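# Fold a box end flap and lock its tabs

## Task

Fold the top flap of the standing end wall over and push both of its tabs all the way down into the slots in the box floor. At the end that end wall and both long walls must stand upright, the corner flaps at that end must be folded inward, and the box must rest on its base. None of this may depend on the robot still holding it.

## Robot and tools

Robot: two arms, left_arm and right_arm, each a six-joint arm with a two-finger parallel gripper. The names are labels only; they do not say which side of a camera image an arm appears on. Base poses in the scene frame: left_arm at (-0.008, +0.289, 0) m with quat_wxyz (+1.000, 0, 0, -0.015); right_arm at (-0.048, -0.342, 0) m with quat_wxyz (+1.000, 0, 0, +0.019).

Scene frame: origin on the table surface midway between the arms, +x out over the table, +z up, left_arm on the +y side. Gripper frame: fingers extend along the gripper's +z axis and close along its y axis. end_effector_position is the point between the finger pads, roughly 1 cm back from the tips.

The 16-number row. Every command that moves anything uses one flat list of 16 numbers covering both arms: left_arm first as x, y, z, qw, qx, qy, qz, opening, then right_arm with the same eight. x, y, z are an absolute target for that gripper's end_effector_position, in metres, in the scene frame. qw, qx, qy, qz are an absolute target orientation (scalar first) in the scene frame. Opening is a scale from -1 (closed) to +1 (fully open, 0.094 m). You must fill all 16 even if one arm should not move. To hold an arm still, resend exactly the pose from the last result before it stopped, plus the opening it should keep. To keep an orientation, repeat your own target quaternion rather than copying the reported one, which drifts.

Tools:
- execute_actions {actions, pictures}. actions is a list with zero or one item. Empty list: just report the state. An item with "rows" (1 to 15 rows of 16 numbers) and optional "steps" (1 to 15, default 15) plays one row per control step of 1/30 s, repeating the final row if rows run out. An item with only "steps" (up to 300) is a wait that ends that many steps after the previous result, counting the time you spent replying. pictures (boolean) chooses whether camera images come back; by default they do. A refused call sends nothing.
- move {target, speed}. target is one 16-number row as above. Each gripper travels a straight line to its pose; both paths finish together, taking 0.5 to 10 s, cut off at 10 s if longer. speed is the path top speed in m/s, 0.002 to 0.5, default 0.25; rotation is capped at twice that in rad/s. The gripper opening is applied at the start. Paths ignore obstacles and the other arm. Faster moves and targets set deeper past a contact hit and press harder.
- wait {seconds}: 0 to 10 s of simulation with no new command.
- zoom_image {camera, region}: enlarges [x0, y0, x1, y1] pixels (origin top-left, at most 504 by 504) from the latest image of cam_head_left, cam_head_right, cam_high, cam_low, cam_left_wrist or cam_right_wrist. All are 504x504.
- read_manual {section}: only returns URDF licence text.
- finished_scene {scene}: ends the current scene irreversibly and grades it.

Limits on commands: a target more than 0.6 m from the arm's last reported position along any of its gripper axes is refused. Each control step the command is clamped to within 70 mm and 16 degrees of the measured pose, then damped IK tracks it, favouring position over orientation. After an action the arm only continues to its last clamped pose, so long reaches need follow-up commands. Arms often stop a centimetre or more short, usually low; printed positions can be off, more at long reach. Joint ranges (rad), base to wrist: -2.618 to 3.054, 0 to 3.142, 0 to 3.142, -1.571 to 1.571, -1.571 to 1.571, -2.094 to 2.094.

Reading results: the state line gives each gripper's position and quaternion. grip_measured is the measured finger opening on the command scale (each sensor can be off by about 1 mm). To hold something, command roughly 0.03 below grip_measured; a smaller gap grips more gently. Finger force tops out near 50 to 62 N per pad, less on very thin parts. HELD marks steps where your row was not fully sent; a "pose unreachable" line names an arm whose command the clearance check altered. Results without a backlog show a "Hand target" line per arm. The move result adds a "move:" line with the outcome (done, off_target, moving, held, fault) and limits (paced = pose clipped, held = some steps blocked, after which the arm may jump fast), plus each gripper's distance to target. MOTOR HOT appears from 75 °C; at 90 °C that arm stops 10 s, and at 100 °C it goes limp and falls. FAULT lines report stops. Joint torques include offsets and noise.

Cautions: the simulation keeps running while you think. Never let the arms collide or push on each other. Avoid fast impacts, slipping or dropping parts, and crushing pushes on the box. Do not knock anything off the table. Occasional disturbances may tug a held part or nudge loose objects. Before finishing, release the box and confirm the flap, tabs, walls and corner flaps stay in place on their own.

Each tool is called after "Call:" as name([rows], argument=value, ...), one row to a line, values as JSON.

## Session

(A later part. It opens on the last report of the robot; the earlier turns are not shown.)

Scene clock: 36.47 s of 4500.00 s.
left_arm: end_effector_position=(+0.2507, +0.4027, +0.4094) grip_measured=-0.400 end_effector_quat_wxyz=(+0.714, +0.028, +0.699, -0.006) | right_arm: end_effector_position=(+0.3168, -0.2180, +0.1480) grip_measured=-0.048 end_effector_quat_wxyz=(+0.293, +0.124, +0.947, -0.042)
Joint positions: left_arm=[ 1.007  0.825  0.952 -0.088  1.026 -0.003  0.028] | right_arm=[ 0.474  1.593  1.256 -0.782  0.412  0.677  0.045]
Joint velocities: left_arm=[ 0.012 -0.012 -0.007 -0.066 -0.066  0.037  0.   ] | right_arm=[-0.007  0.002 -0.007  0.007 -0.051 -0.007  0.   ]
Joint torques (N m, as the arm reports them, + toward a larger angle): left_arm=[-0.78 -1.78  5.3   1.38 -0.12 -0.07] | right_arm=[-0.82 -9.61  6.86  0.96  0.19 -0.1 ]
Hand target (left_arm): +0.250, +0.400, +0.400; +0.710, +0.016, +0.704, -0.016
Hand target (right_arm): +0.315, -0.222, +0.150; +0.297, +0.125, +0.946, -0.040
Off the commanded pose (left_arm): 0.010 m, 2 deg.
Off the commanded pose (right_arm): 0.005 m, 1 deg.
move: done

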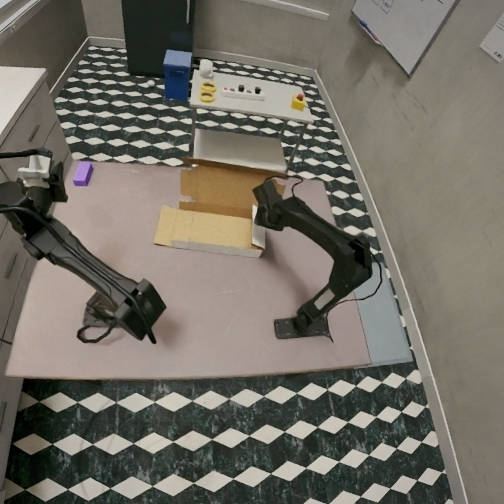

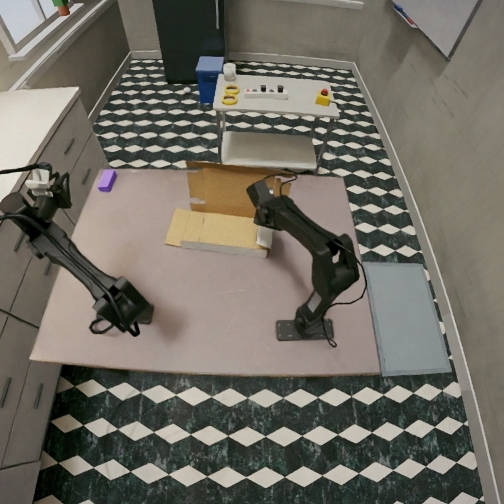

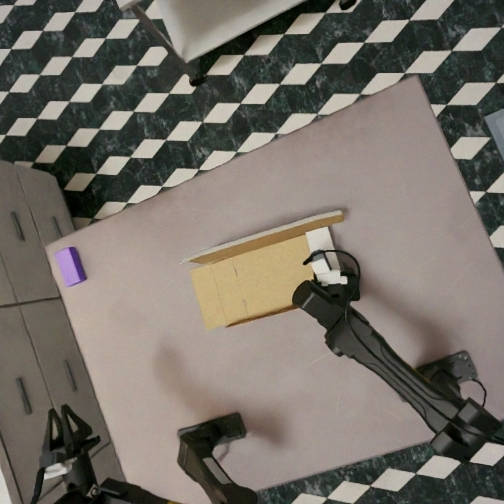

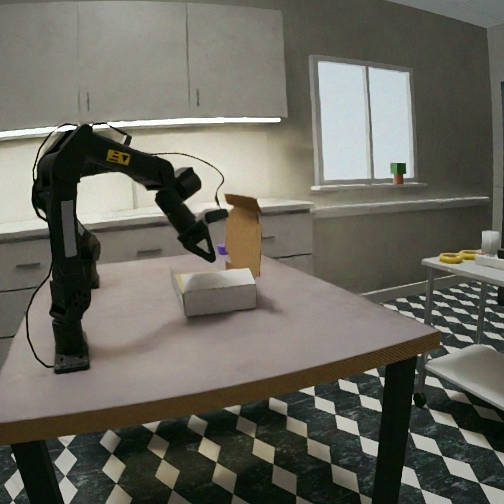

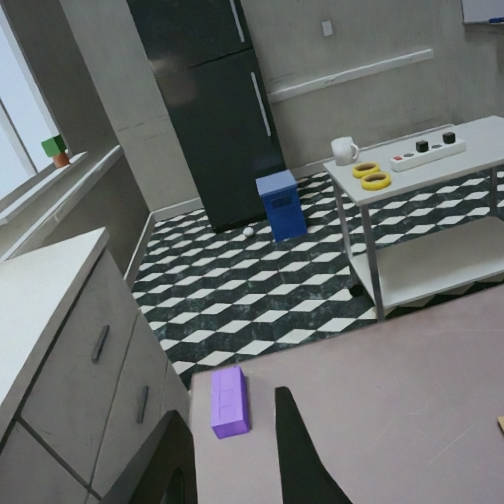

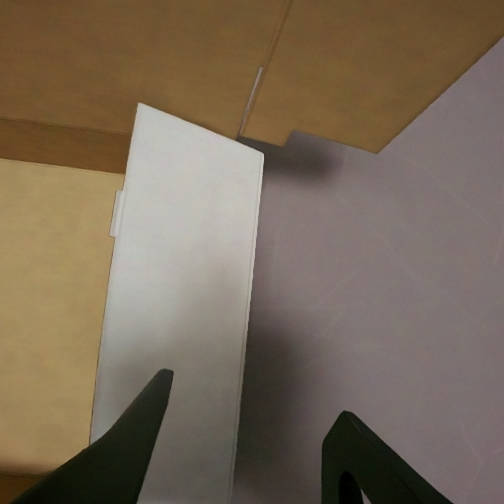

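Call:
move(target=[0.25,0.4,0.4,0.71,0.016,0.704,-0.016,-0.4,0.322,-0.215,0.085,0.297,0.125,0.946,-0.039,-0.05], speed=0.04)

Scene clock: 45.77 s of 4500.00 s.
left_arm: end_effector_position=(+0.2507, +0.4027, +0.4094) grip_measured=-0.400 end_effector_quat_wxyz=(+0.714, +0.028, +0.699, -0.006) | right_arm: end_effector_position=(+0.3270, -0.2120, +0.1006) grip_measured=-0.048 end_effector_quat_wxyz=(+0.312, +0.128, +0.941, -0.028)
Joint positions: left_arm=[ 1.007  0.825  0.952 -0.088  1.026 -0.003  0.028] | right_arm=[ 0.474  1.639  1.09  -0.52   0.411  0.675  0.045]
Joint velocities: left_arm=[-0.022 -0.002  0.007 -0.007  0.022 -0.022 -0.001] | right_arm=[-0.007 -0.007 -0.007  0.022  0.066  0.007  0.   ]
Joint torques (N m, as the arm reports them, + toward a larger angle): left_arm=[-0.86 -1.84  5.27  1.42 -0.1  -0.06] | right_arm=[ 0.   -6.09  6.3   0.99  0.23 -0.02]
Hand target (left_arm): +0.250, +0.400, +0.400; +0.710, +0.016, +0.704, -0.016
Hand target (right_arm): +0.322, -0.215, +0.085; +0.297, +0.125, +0.946, -0.039
Off the commanded pose (left_arm): 0.010 m, 2 deg.
Off the commanded pose (right_arm): 0.017 m, 2 deg.
After step 90, 4.37 s passed at rest.
move: off_target (right_arm)

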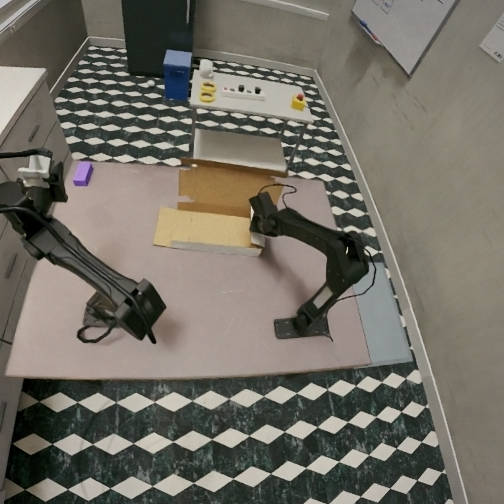

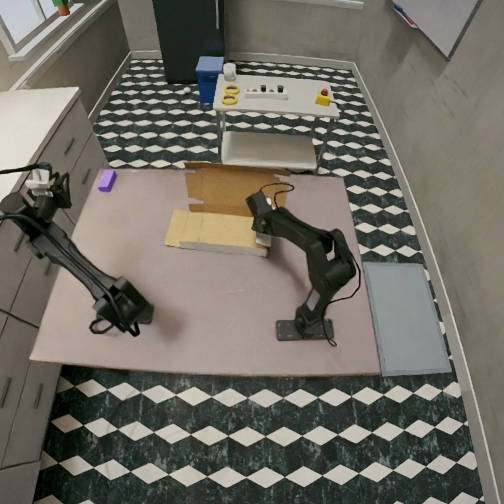

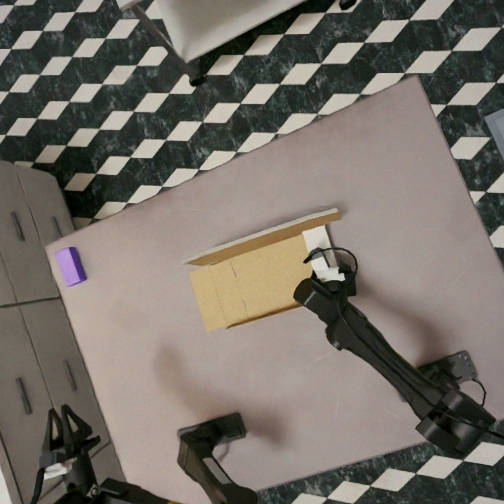

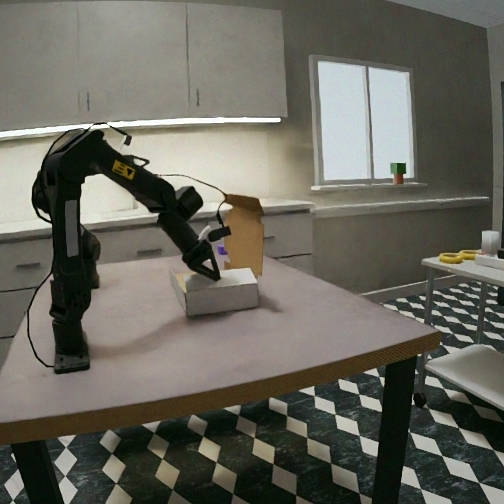

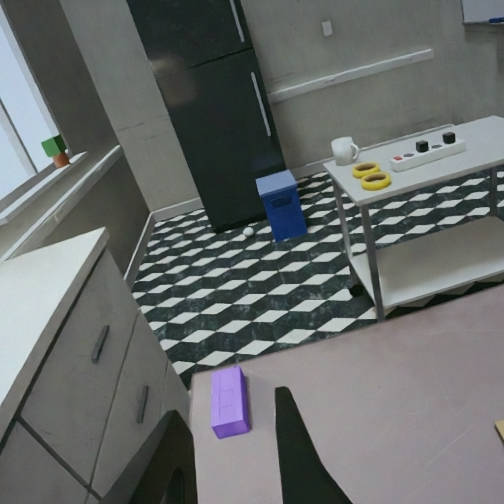

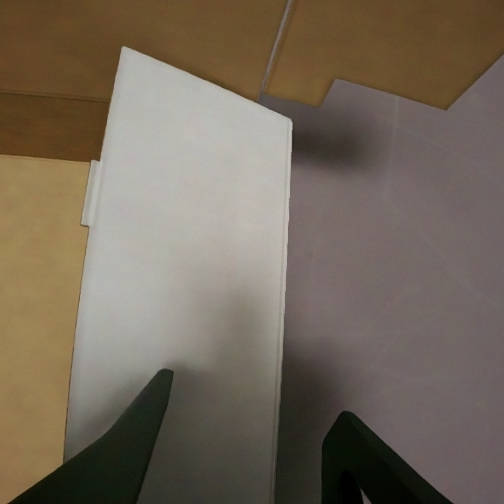

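Call:
move(target=[0.25,0.4,0.4,0.71,0.016,0.704,-0.016,-0.4,0.31,-0.212,0.045,0.297,0.125,0.946,-0.039,-0.05], speed=0.03)

Call:
move(target=[0.25,0.4,0.4,0.71,0.016,0.704,-0.016,-0.4,0.3,-0.215,0.02,0.297,0.125,0.946,-0.039,-0.05], speed=0.03)

Scene clock: 53.17 s of 4500.00 s.
left_arm: end_effector_position=(+0.2507, +0.4027, +0.4094) grip_measured=-0.400 end_effector_quat_wxyz=(+0.714, +0.028, +0.699, -0.006) | right_arm: end_effector_position=(+0.3301, -0.2055, +0.0729) grip_measured=-0.048 end_effector_quat_wxyz=(+0.337, +0.138, +0.931, -0.010)
Joint positions: left_arm=[ 1.007  0.825  0.952 -0.088  1.026 -0.003  0.028] | right_arm=[ 0.489  1.669  0.973 -0.316  0.423  0.699  0.045]
Joint velocities: left_arm=[ 0.002 -0.007 -0.002 -0.022  0.022 -0.022 -0.001] | right_arm=[ 0.007 -0.007 -0.007  0.007  0.022  0.007 -0.   ]
Joint torques (N m, as the arm reports them, + toward a larger angle): left_arm=[-0.7  -1.78  5.36  1.39 -0.13 -0.07] | right_arm=[ 1.05 -5.68  4.86  0.59  0.21  0.02]
Hand target (left_arm): +0.250, +0.400, +0.400; +0.710, +0.016, +0.704, -0.016
Hand target (right_arm): +0.310, -0.212, +0.046; +0.297, +0.125, +0.946, -0.039
Off the commanded pose (left_arm): 0.010 m, 2 deg.
Off the commanded pose (right_arm): 0.035 m, 6 deg.
After step 90, 2.20 s passed at rest.
move: off_target (right_arm)

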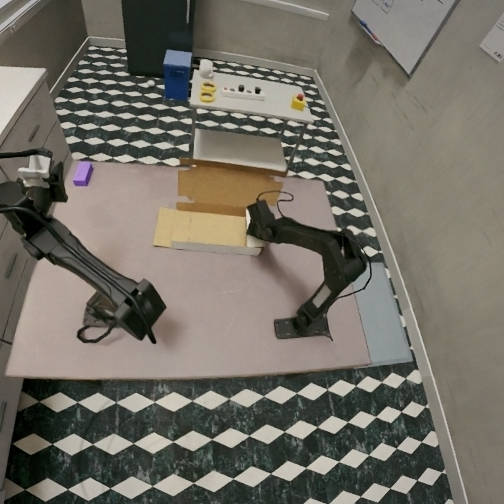

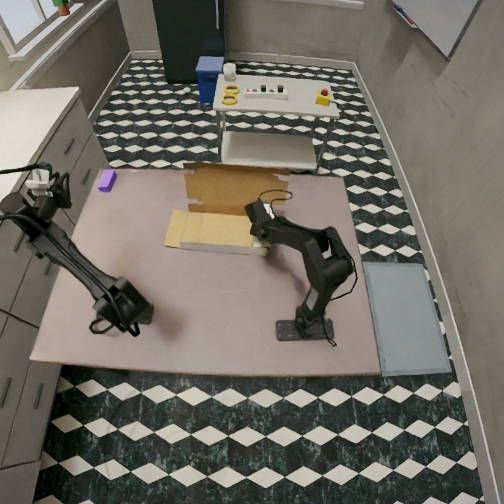

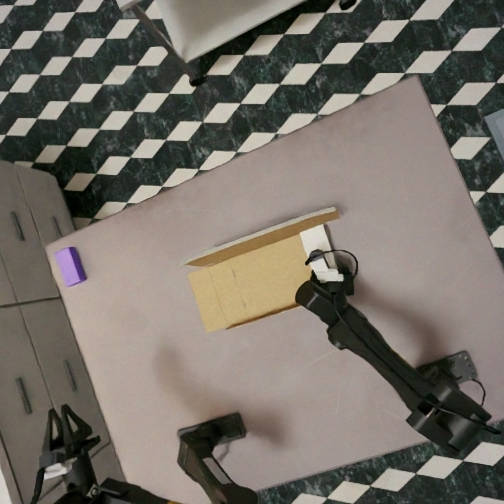

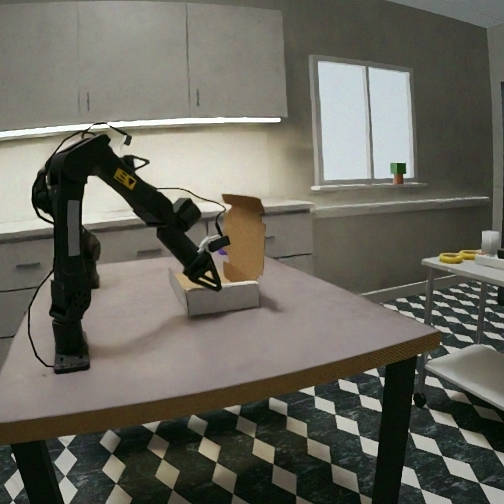

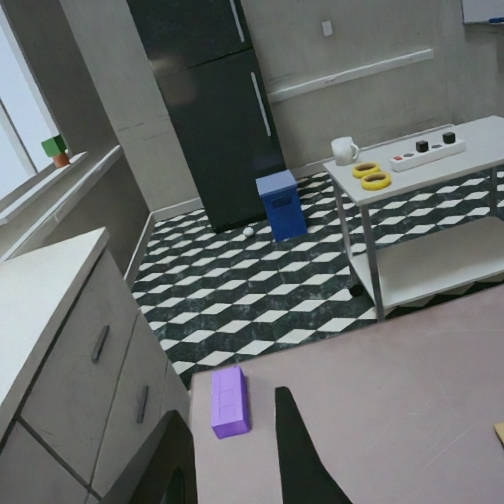

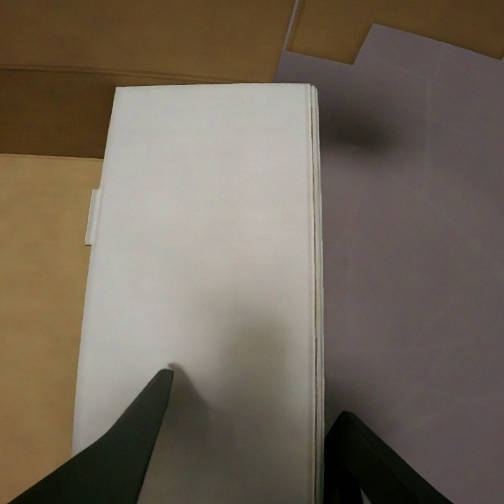

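Scene clock: 55.43 s of 4500.00 s.
left_arm: end_effector_position=(+0.2507, +0.4027, +0.4094) grip_measured=-0.400 end_effector_quat_wxyz=(+0.714, +0.028, +0.699, -0.006) | right_arm: end_effector_position=(+0.3277, -0.2073, +0.0574) grip_measured=-0.048 end_effector_quat_wxyz=(+0.355, +0.145, +0.924, -0.006)
Joint positions: left_arm=[ 1.007  0.825  0.952 -0.088  1.026 -0.003  0.028] | right_arm=[ 0.498  1.678  0.887 -0.188  0.447  0.711  0.045]
Joint velocities: left_arm=[-0.007 -0.007 -0.012  0.022 -0.007 -0.081 -0.002] | right_arm=[ 0.012 -0.012 -0.017  0.007  0.037 -0.037  0.   ]
Joint torques (N m, as the arm reports them, + toward a larger angle): left_arm=[-0.68 -1.72  5.3   1.38 -0.13 -0.04] | right_arm=[ 0.9  -4.95  4.09  0.4  -0.05 -0.02]
Hand target (left_arm): +0.250, +0.400, +0.400; +0.710, +0.016, +0.704, -0.016
Hand target (right_arm): +0.300, -0.216, +0.022; +0.297, +0.126, +0.946, -0.038
Off the commanded pose (left_arm): 0.010 m, 2 deg.
Off the commanded pose (right_arm): 0.047 m, 8 deg.
move: off_target (right_arm)

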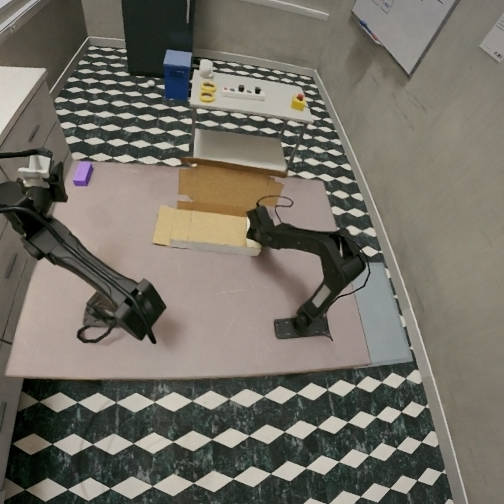

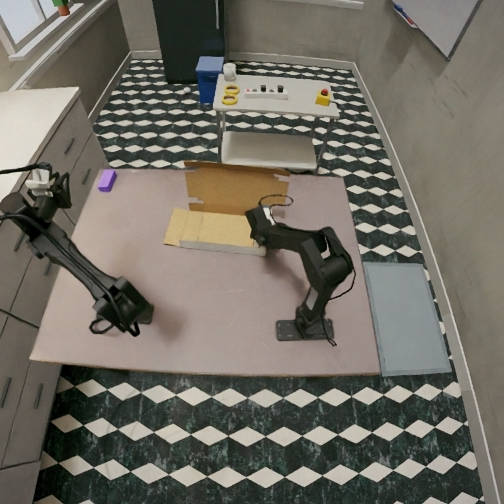

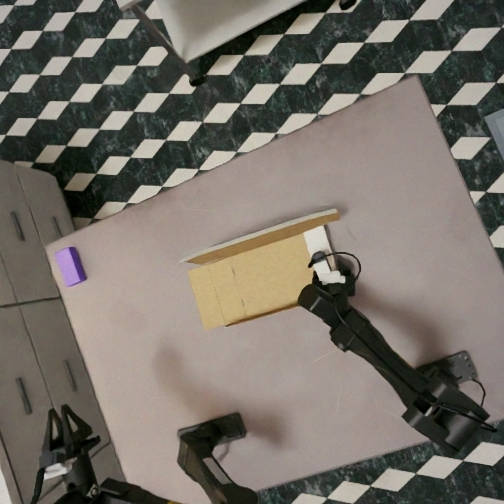

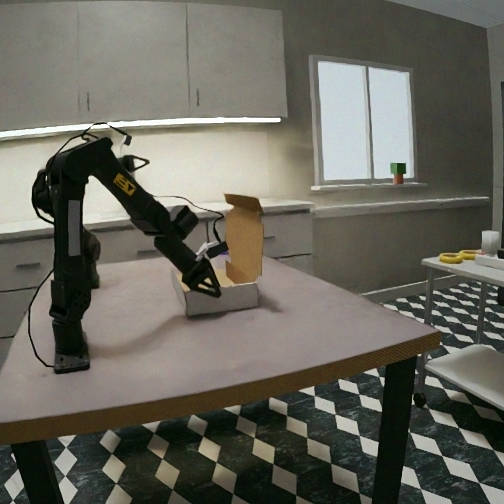

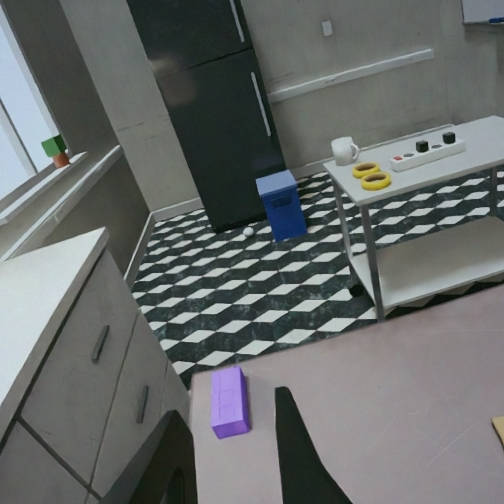

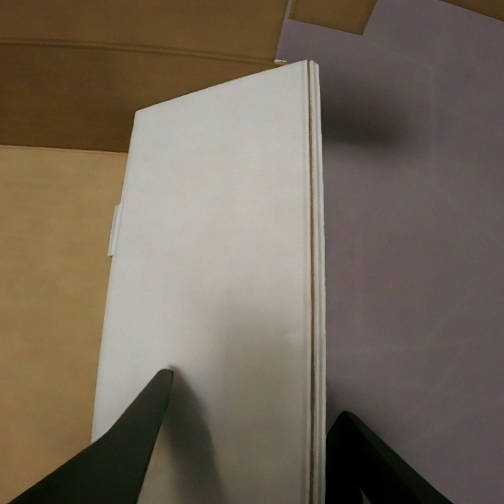

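Now start closing while going lower.

Call:
move(target=[0.25,0.4,0.4,0.71,0.016,0.704,-0.016,-0.4,0.3,-0.218,0.005,0.297,0.125,0.946,-0.039,-0.45], speed=0.02)

Call:
move(target=[0.25,0.4,0.4,0.71,0.016,0.704,-0.016,-0.4,0.305,-0.22,0.0,0.297,0.125,0.946,-0.039,-0.95], speed=0.02)

Scene clock: 62.53 s of 4500.00 s.
left_arm: end_effector_position=(+0.2507, +0.4027, +0.4094) grip_measured=-0.400 end_effector_quat_wxyz=(+0.714, +0.028, +0.699, -0.006) | right_arm: end_effector_position=(+0.3295, -0.2056, +0.0476) grip_measured=-0.448 end_effector_quat_wxyz=(+0.359, +0.146, +0.922, -0.000)
Joint positions: left_arm=[ 1.007  0.825  0.952 -0.088  1.026 -0.003  0.028] | right_arm=[ 0.498  1.702  0.86  -0.122  0.444  0.711  0.026]
Joint velocities: left_arm=[ 0.002 -0.002  0.002 -0.051  0.022  0.007  0.   ] | right_arm=[ 0.002  0.007 -0.007 -0.007  0.066  0.022  0.   ]
Joint torques (N m, as the arm reports them, + toward a larger angle): left_arm=[-0.83 -1.83  5.25  1.41 -0.12 -0.06] | right_arm=[ 0.12 -4.58  2.99  0.46 -0.08 -0.1 ]
Hand target (left_arm): +0.250, +0.400, +0.400; +0.710, +0.016, +0.704, -0.016
Hand target (right_arm): +0.299, -0.219, +0.008; +0.297, +0.125, +0.946, -0.038
Off the commanded pose (left_arm): 0.010 m, 2 deg.
Off the commanded pose (right_arm): 0.053 m, 9 deg.
After step 90, 0.23 s passed at rest.
move: off_target (right_arm)

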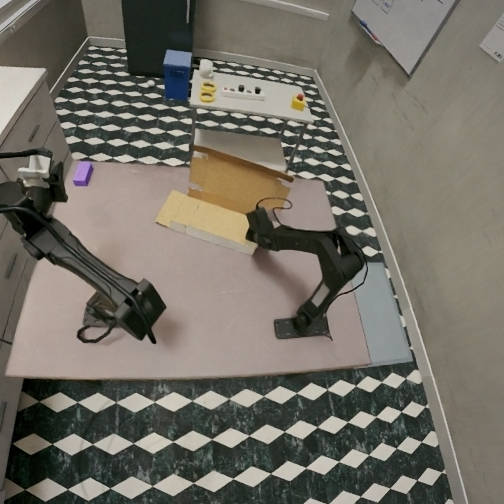

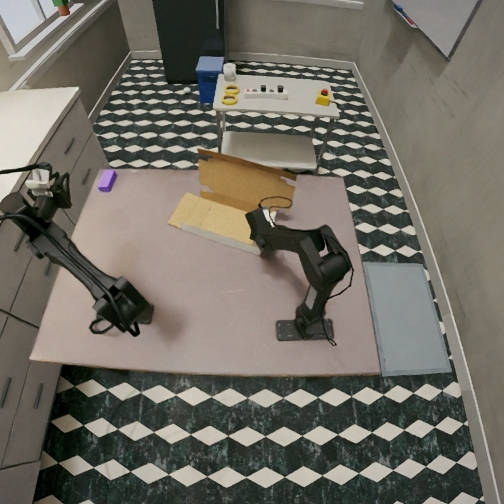

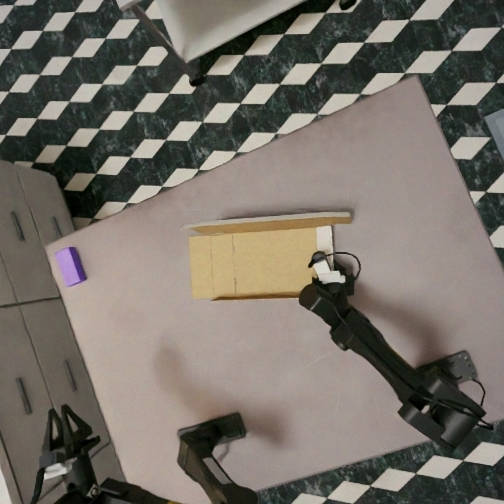

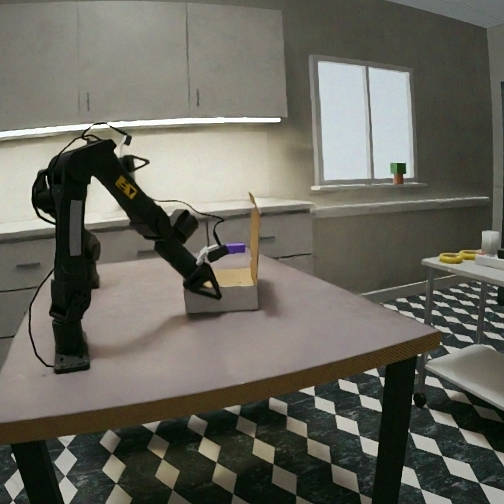

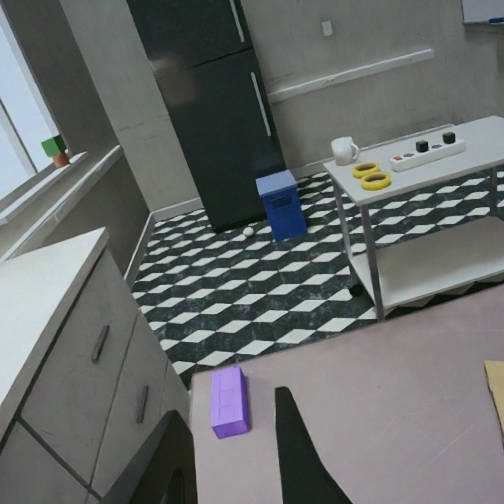

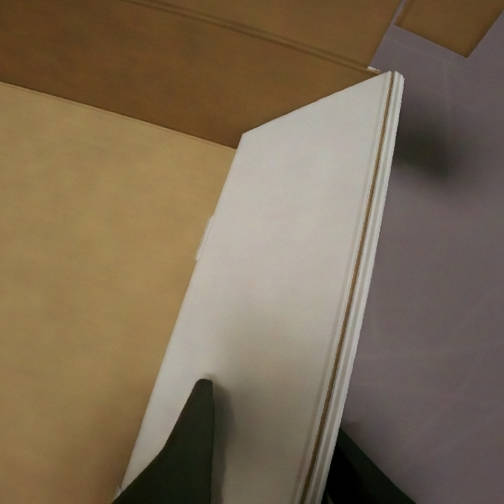

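Scene clock: 66.77 s of 4500.00 s.
left_arm: end_effector_position=(+0.2507, +0.4027, +0.4094) grip_measured=-0.400 end_effector_quat_wxyz=(+0.714, +0.028, +0.699, -0.006) | right_arm: end_effector_position=(+0.3297, -0.2064, +0.0462) grip_measured=-0.914 end_effector_quat_wxyz=(+0.359, +0.140, +0.923, -0.006)
Joint positions: left_arm=[ 1.007  0.825  0.952 -0.088  1.026 -0.003  0.028] | right_arm=[ 0.498  1.707  0.86  -0.12   0.449  0.696  0.004]
Joint velocities: left_arm=[-0.002  0.002 -0.012  0.007  0.007  0.022 -0.001] | right_arm=[-0.007  0.007 -0.007  0.007 -0.081  0.11  -0.   ]
Joint torques (N m, as the arm reports them, + toward a larger angle): left_arm=[-0.74 -1.83  5.29  1.41 -0.13 -0.06] | right_arm=[-1.01 -3.4   3.    0.67 -0.2  -0.06]
Hand target (left_arm): +0.250, +0.400, +0.400; +0.710, +0.016, +0.704, -0.016
Hand target (right_arm): +0.303, -0.221, +0.004; +0.296, +0.126, +0.946, -0.038
Off the commanded pose (left_arm): 0.010 m, 2 deg.
Off the commanded pose (right_arm): 0.054 m, 9 deg.
move: off_target (right_arm)

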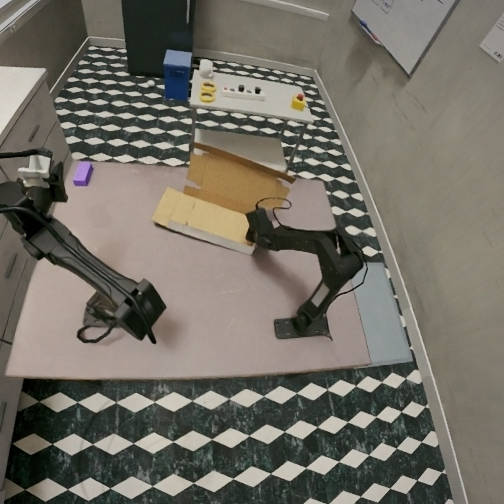

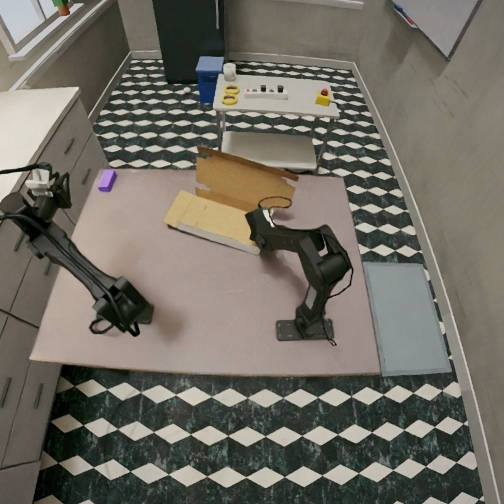

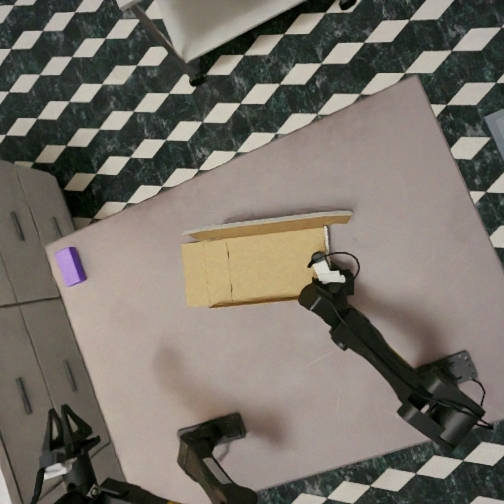

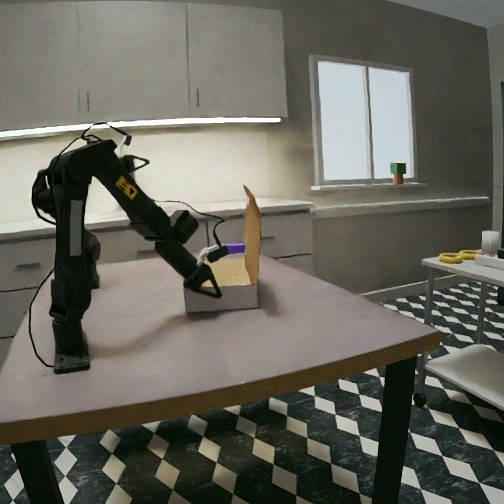

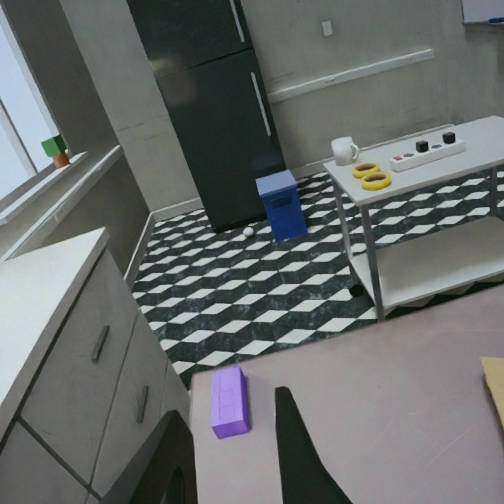

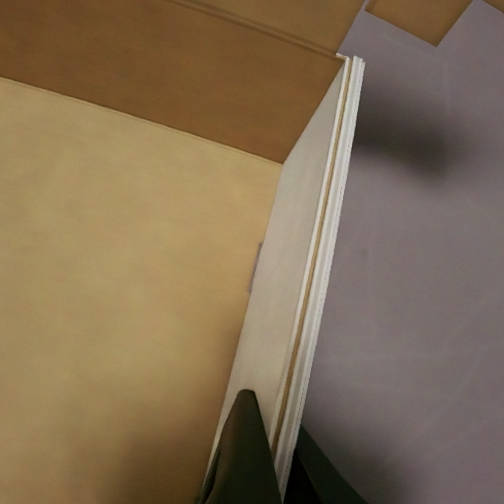

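Call:
move(target=[0.25,0.4,0.4,0.71,0.016,0.704,-0.016,-0.4,0.326,-0.207,0.055,0.35,0.14,0.926,-0.01,-0.6], speed=0.03)

Call:
move(target=[0.25,0.4,0.4,0.71,0.016,0.704,-0.016,-0.4,0.27,-0.18,0.19,0.297,0.125,0.946,-0.039,-0.6], speed=0.1)

Scene clock: 70.30 s of 4500.00 s.
left_arm: end_effector_position=(+0.2507, +0.4027, +0.4094) grip_measured=-0.400 end_effector_quat_wxyz=(+0.714, +0.028, +0.699, -0.006) | right_arm: end_effector_position=(+0.3213, -0.2113, +0.0401) grip_measured=-0.602 end_effector_quat_wxyz=(+0.341, +0.135, +0.930, -0.021)
Joint positions: left_arm=[ 1.007  0.825  0.952 -0.088  1.026 -0.003  0.028] | right_arm=[ 0.498  1.707  0.86  -0.171  0.449  0.696  0.019]
Joint velocities: left_arm=[-0.017  0.002 -0.012  0.037 -0.037 -0.051 -0.001] | right_arm=[-0.002  0.007 -0.012  0.022  0.007  0.022  0.001]
Joint torques (N m, as the arm reports them, + toward a larger angle): left_arm=[-0.81 -1.85  5.23  1.39 -0.14 -0.05] | right_arm=[  0.22 -10.09  10.41   0.78   0.2    0.06]
Hand target (left_arm): +0.250, +0.400, +0.400; +0.710, +0.016, +0.704, -0.016
Hand target (right_arm): +0.326, -0.207, +0.055; +0.350, +0.140, +0.926, -0.010
Off the commanded pose (left_arm): 0.010 m, 2 deg.
Off the commanded pose (right_arm): 0.016 m, 2 deg.
move: off_target (right_arm)

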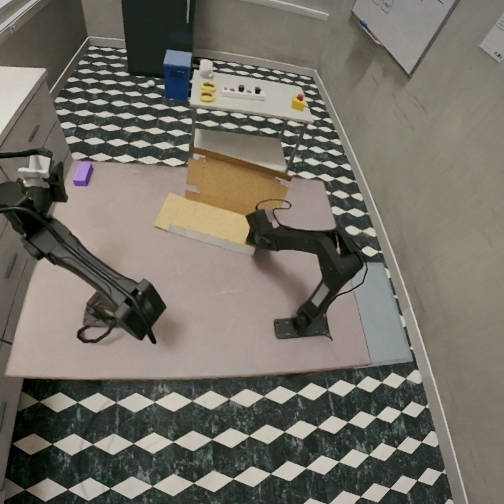

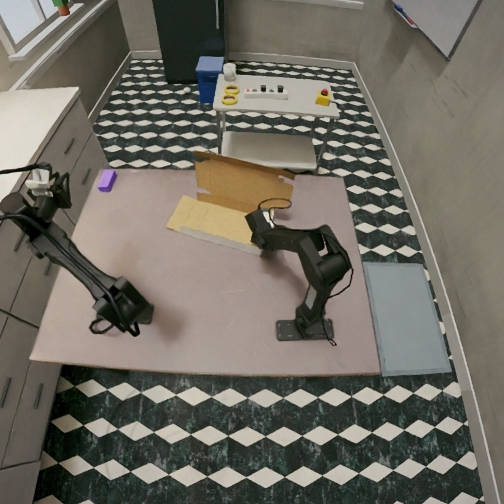

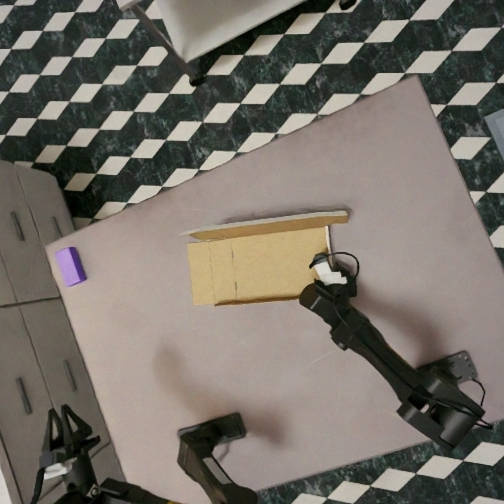

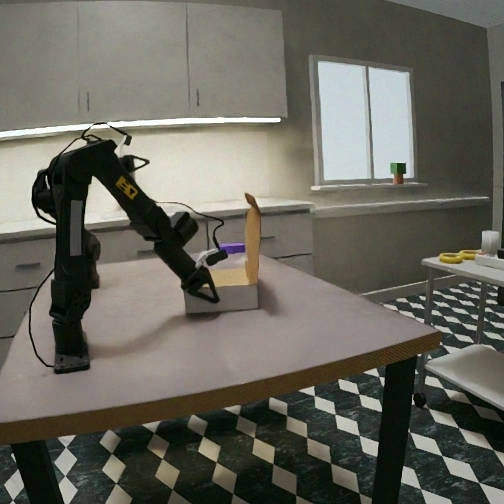

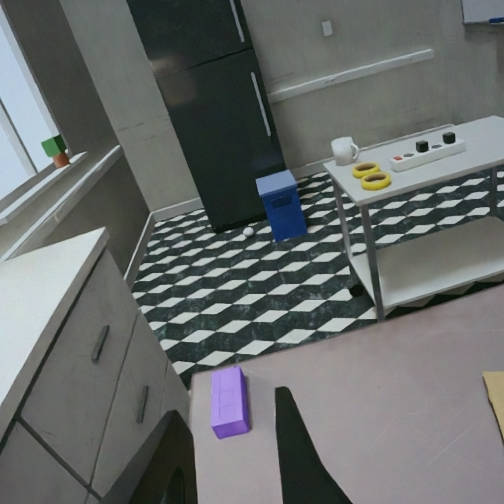

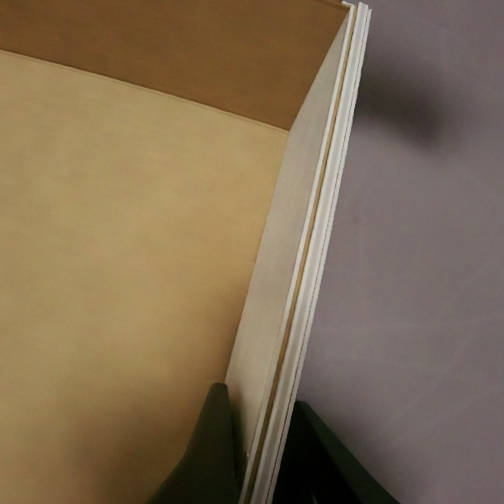

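Scene clock: 72.53 s of 4500.00 s.
left_arm: end_effector_position=(+0.2507, +0.4027, +0.4094) grip_measured=-0.400 end_effector_quat_wxyz=(+0.714, +0.028, +0.699, -0.006) | right_arm: end_effector_position=(+0.2692, -0.1807, +0.1766) grip_measured=-0.602 end_effector_quat_wxyz=(+0.283, +0.121, +0.951, -0.043)
Joint positions: left_arm=[ 1.007  0.825  0.952 -0.088  1.026 -0.003  0.028] | right_arm=[ 0.659  1.556  1.352 -1.015  0.472  0.866  0.019]
Joint velocities: left_arm=[ 0.012  0.012 -0.002  0.007  0.007  0.022 -0.   ] | right_arm=[ 0.017 -0.002 -0.002 -0.066 -0.095  0.095 -0.001]
Joint torques (N m, as the arm reports them, + toward a larger angle): left_arm=[-0.78 -1.85  5.27  1.4  -0.12 -0.06] | right_arm=[ 0.96 -8.22 11.2   0.55  0.49  0.08]
Hand target (left_arm): +0.250, +0.400, +0.400; +0.710, +0.016, +0.704, -0.016
Hand target (right_arm): +0.270, -0.179, +0.190; +0.296, +0.125, +0.946, -0.038
Off the commanded pose (left_arm): 0.010 m, 2 deg.
Off the commanded pose (right_arm): 0.013 m, 2 deg.
move: off_target (right_arm)

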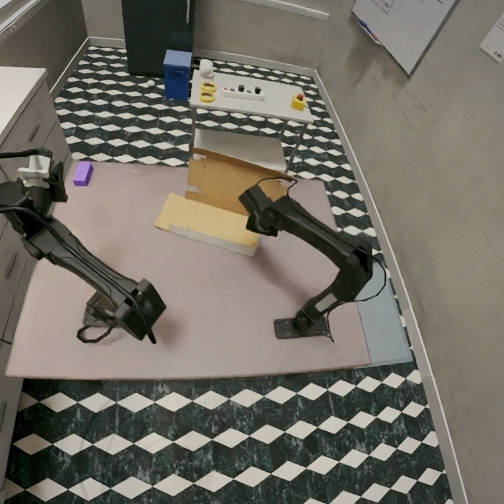

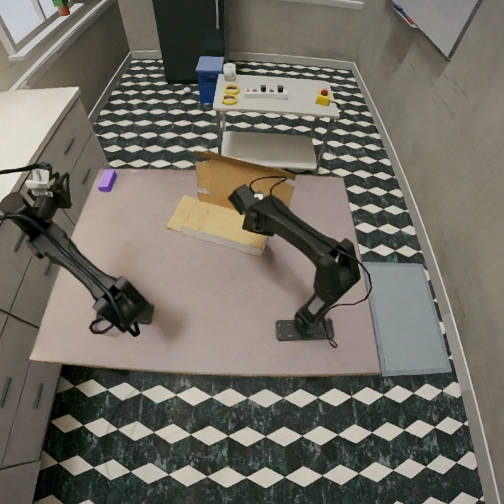

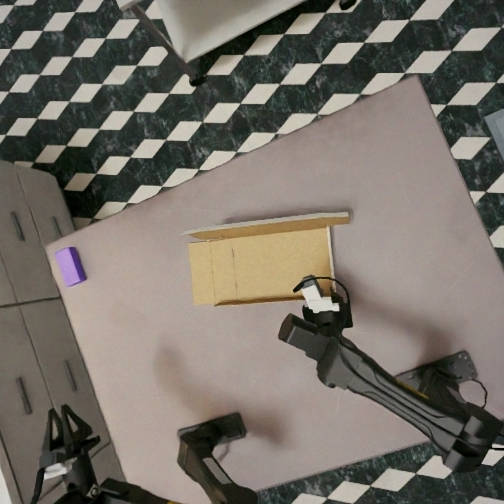

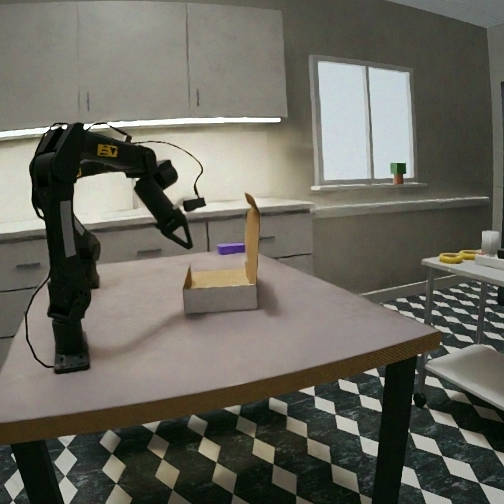

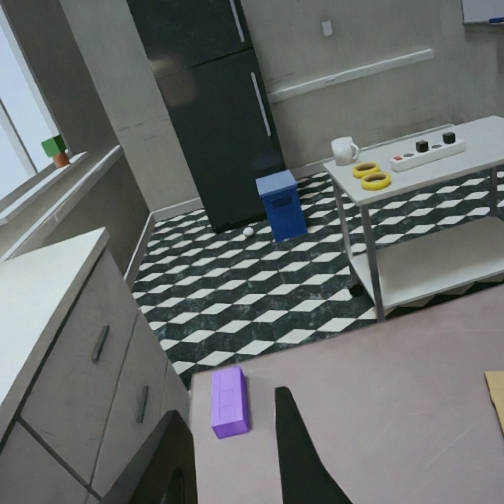

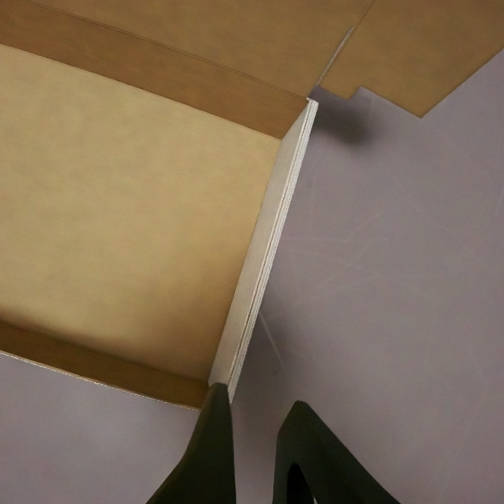

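Call:
finished_scene(scene=2)

The scene is finished: the task was done.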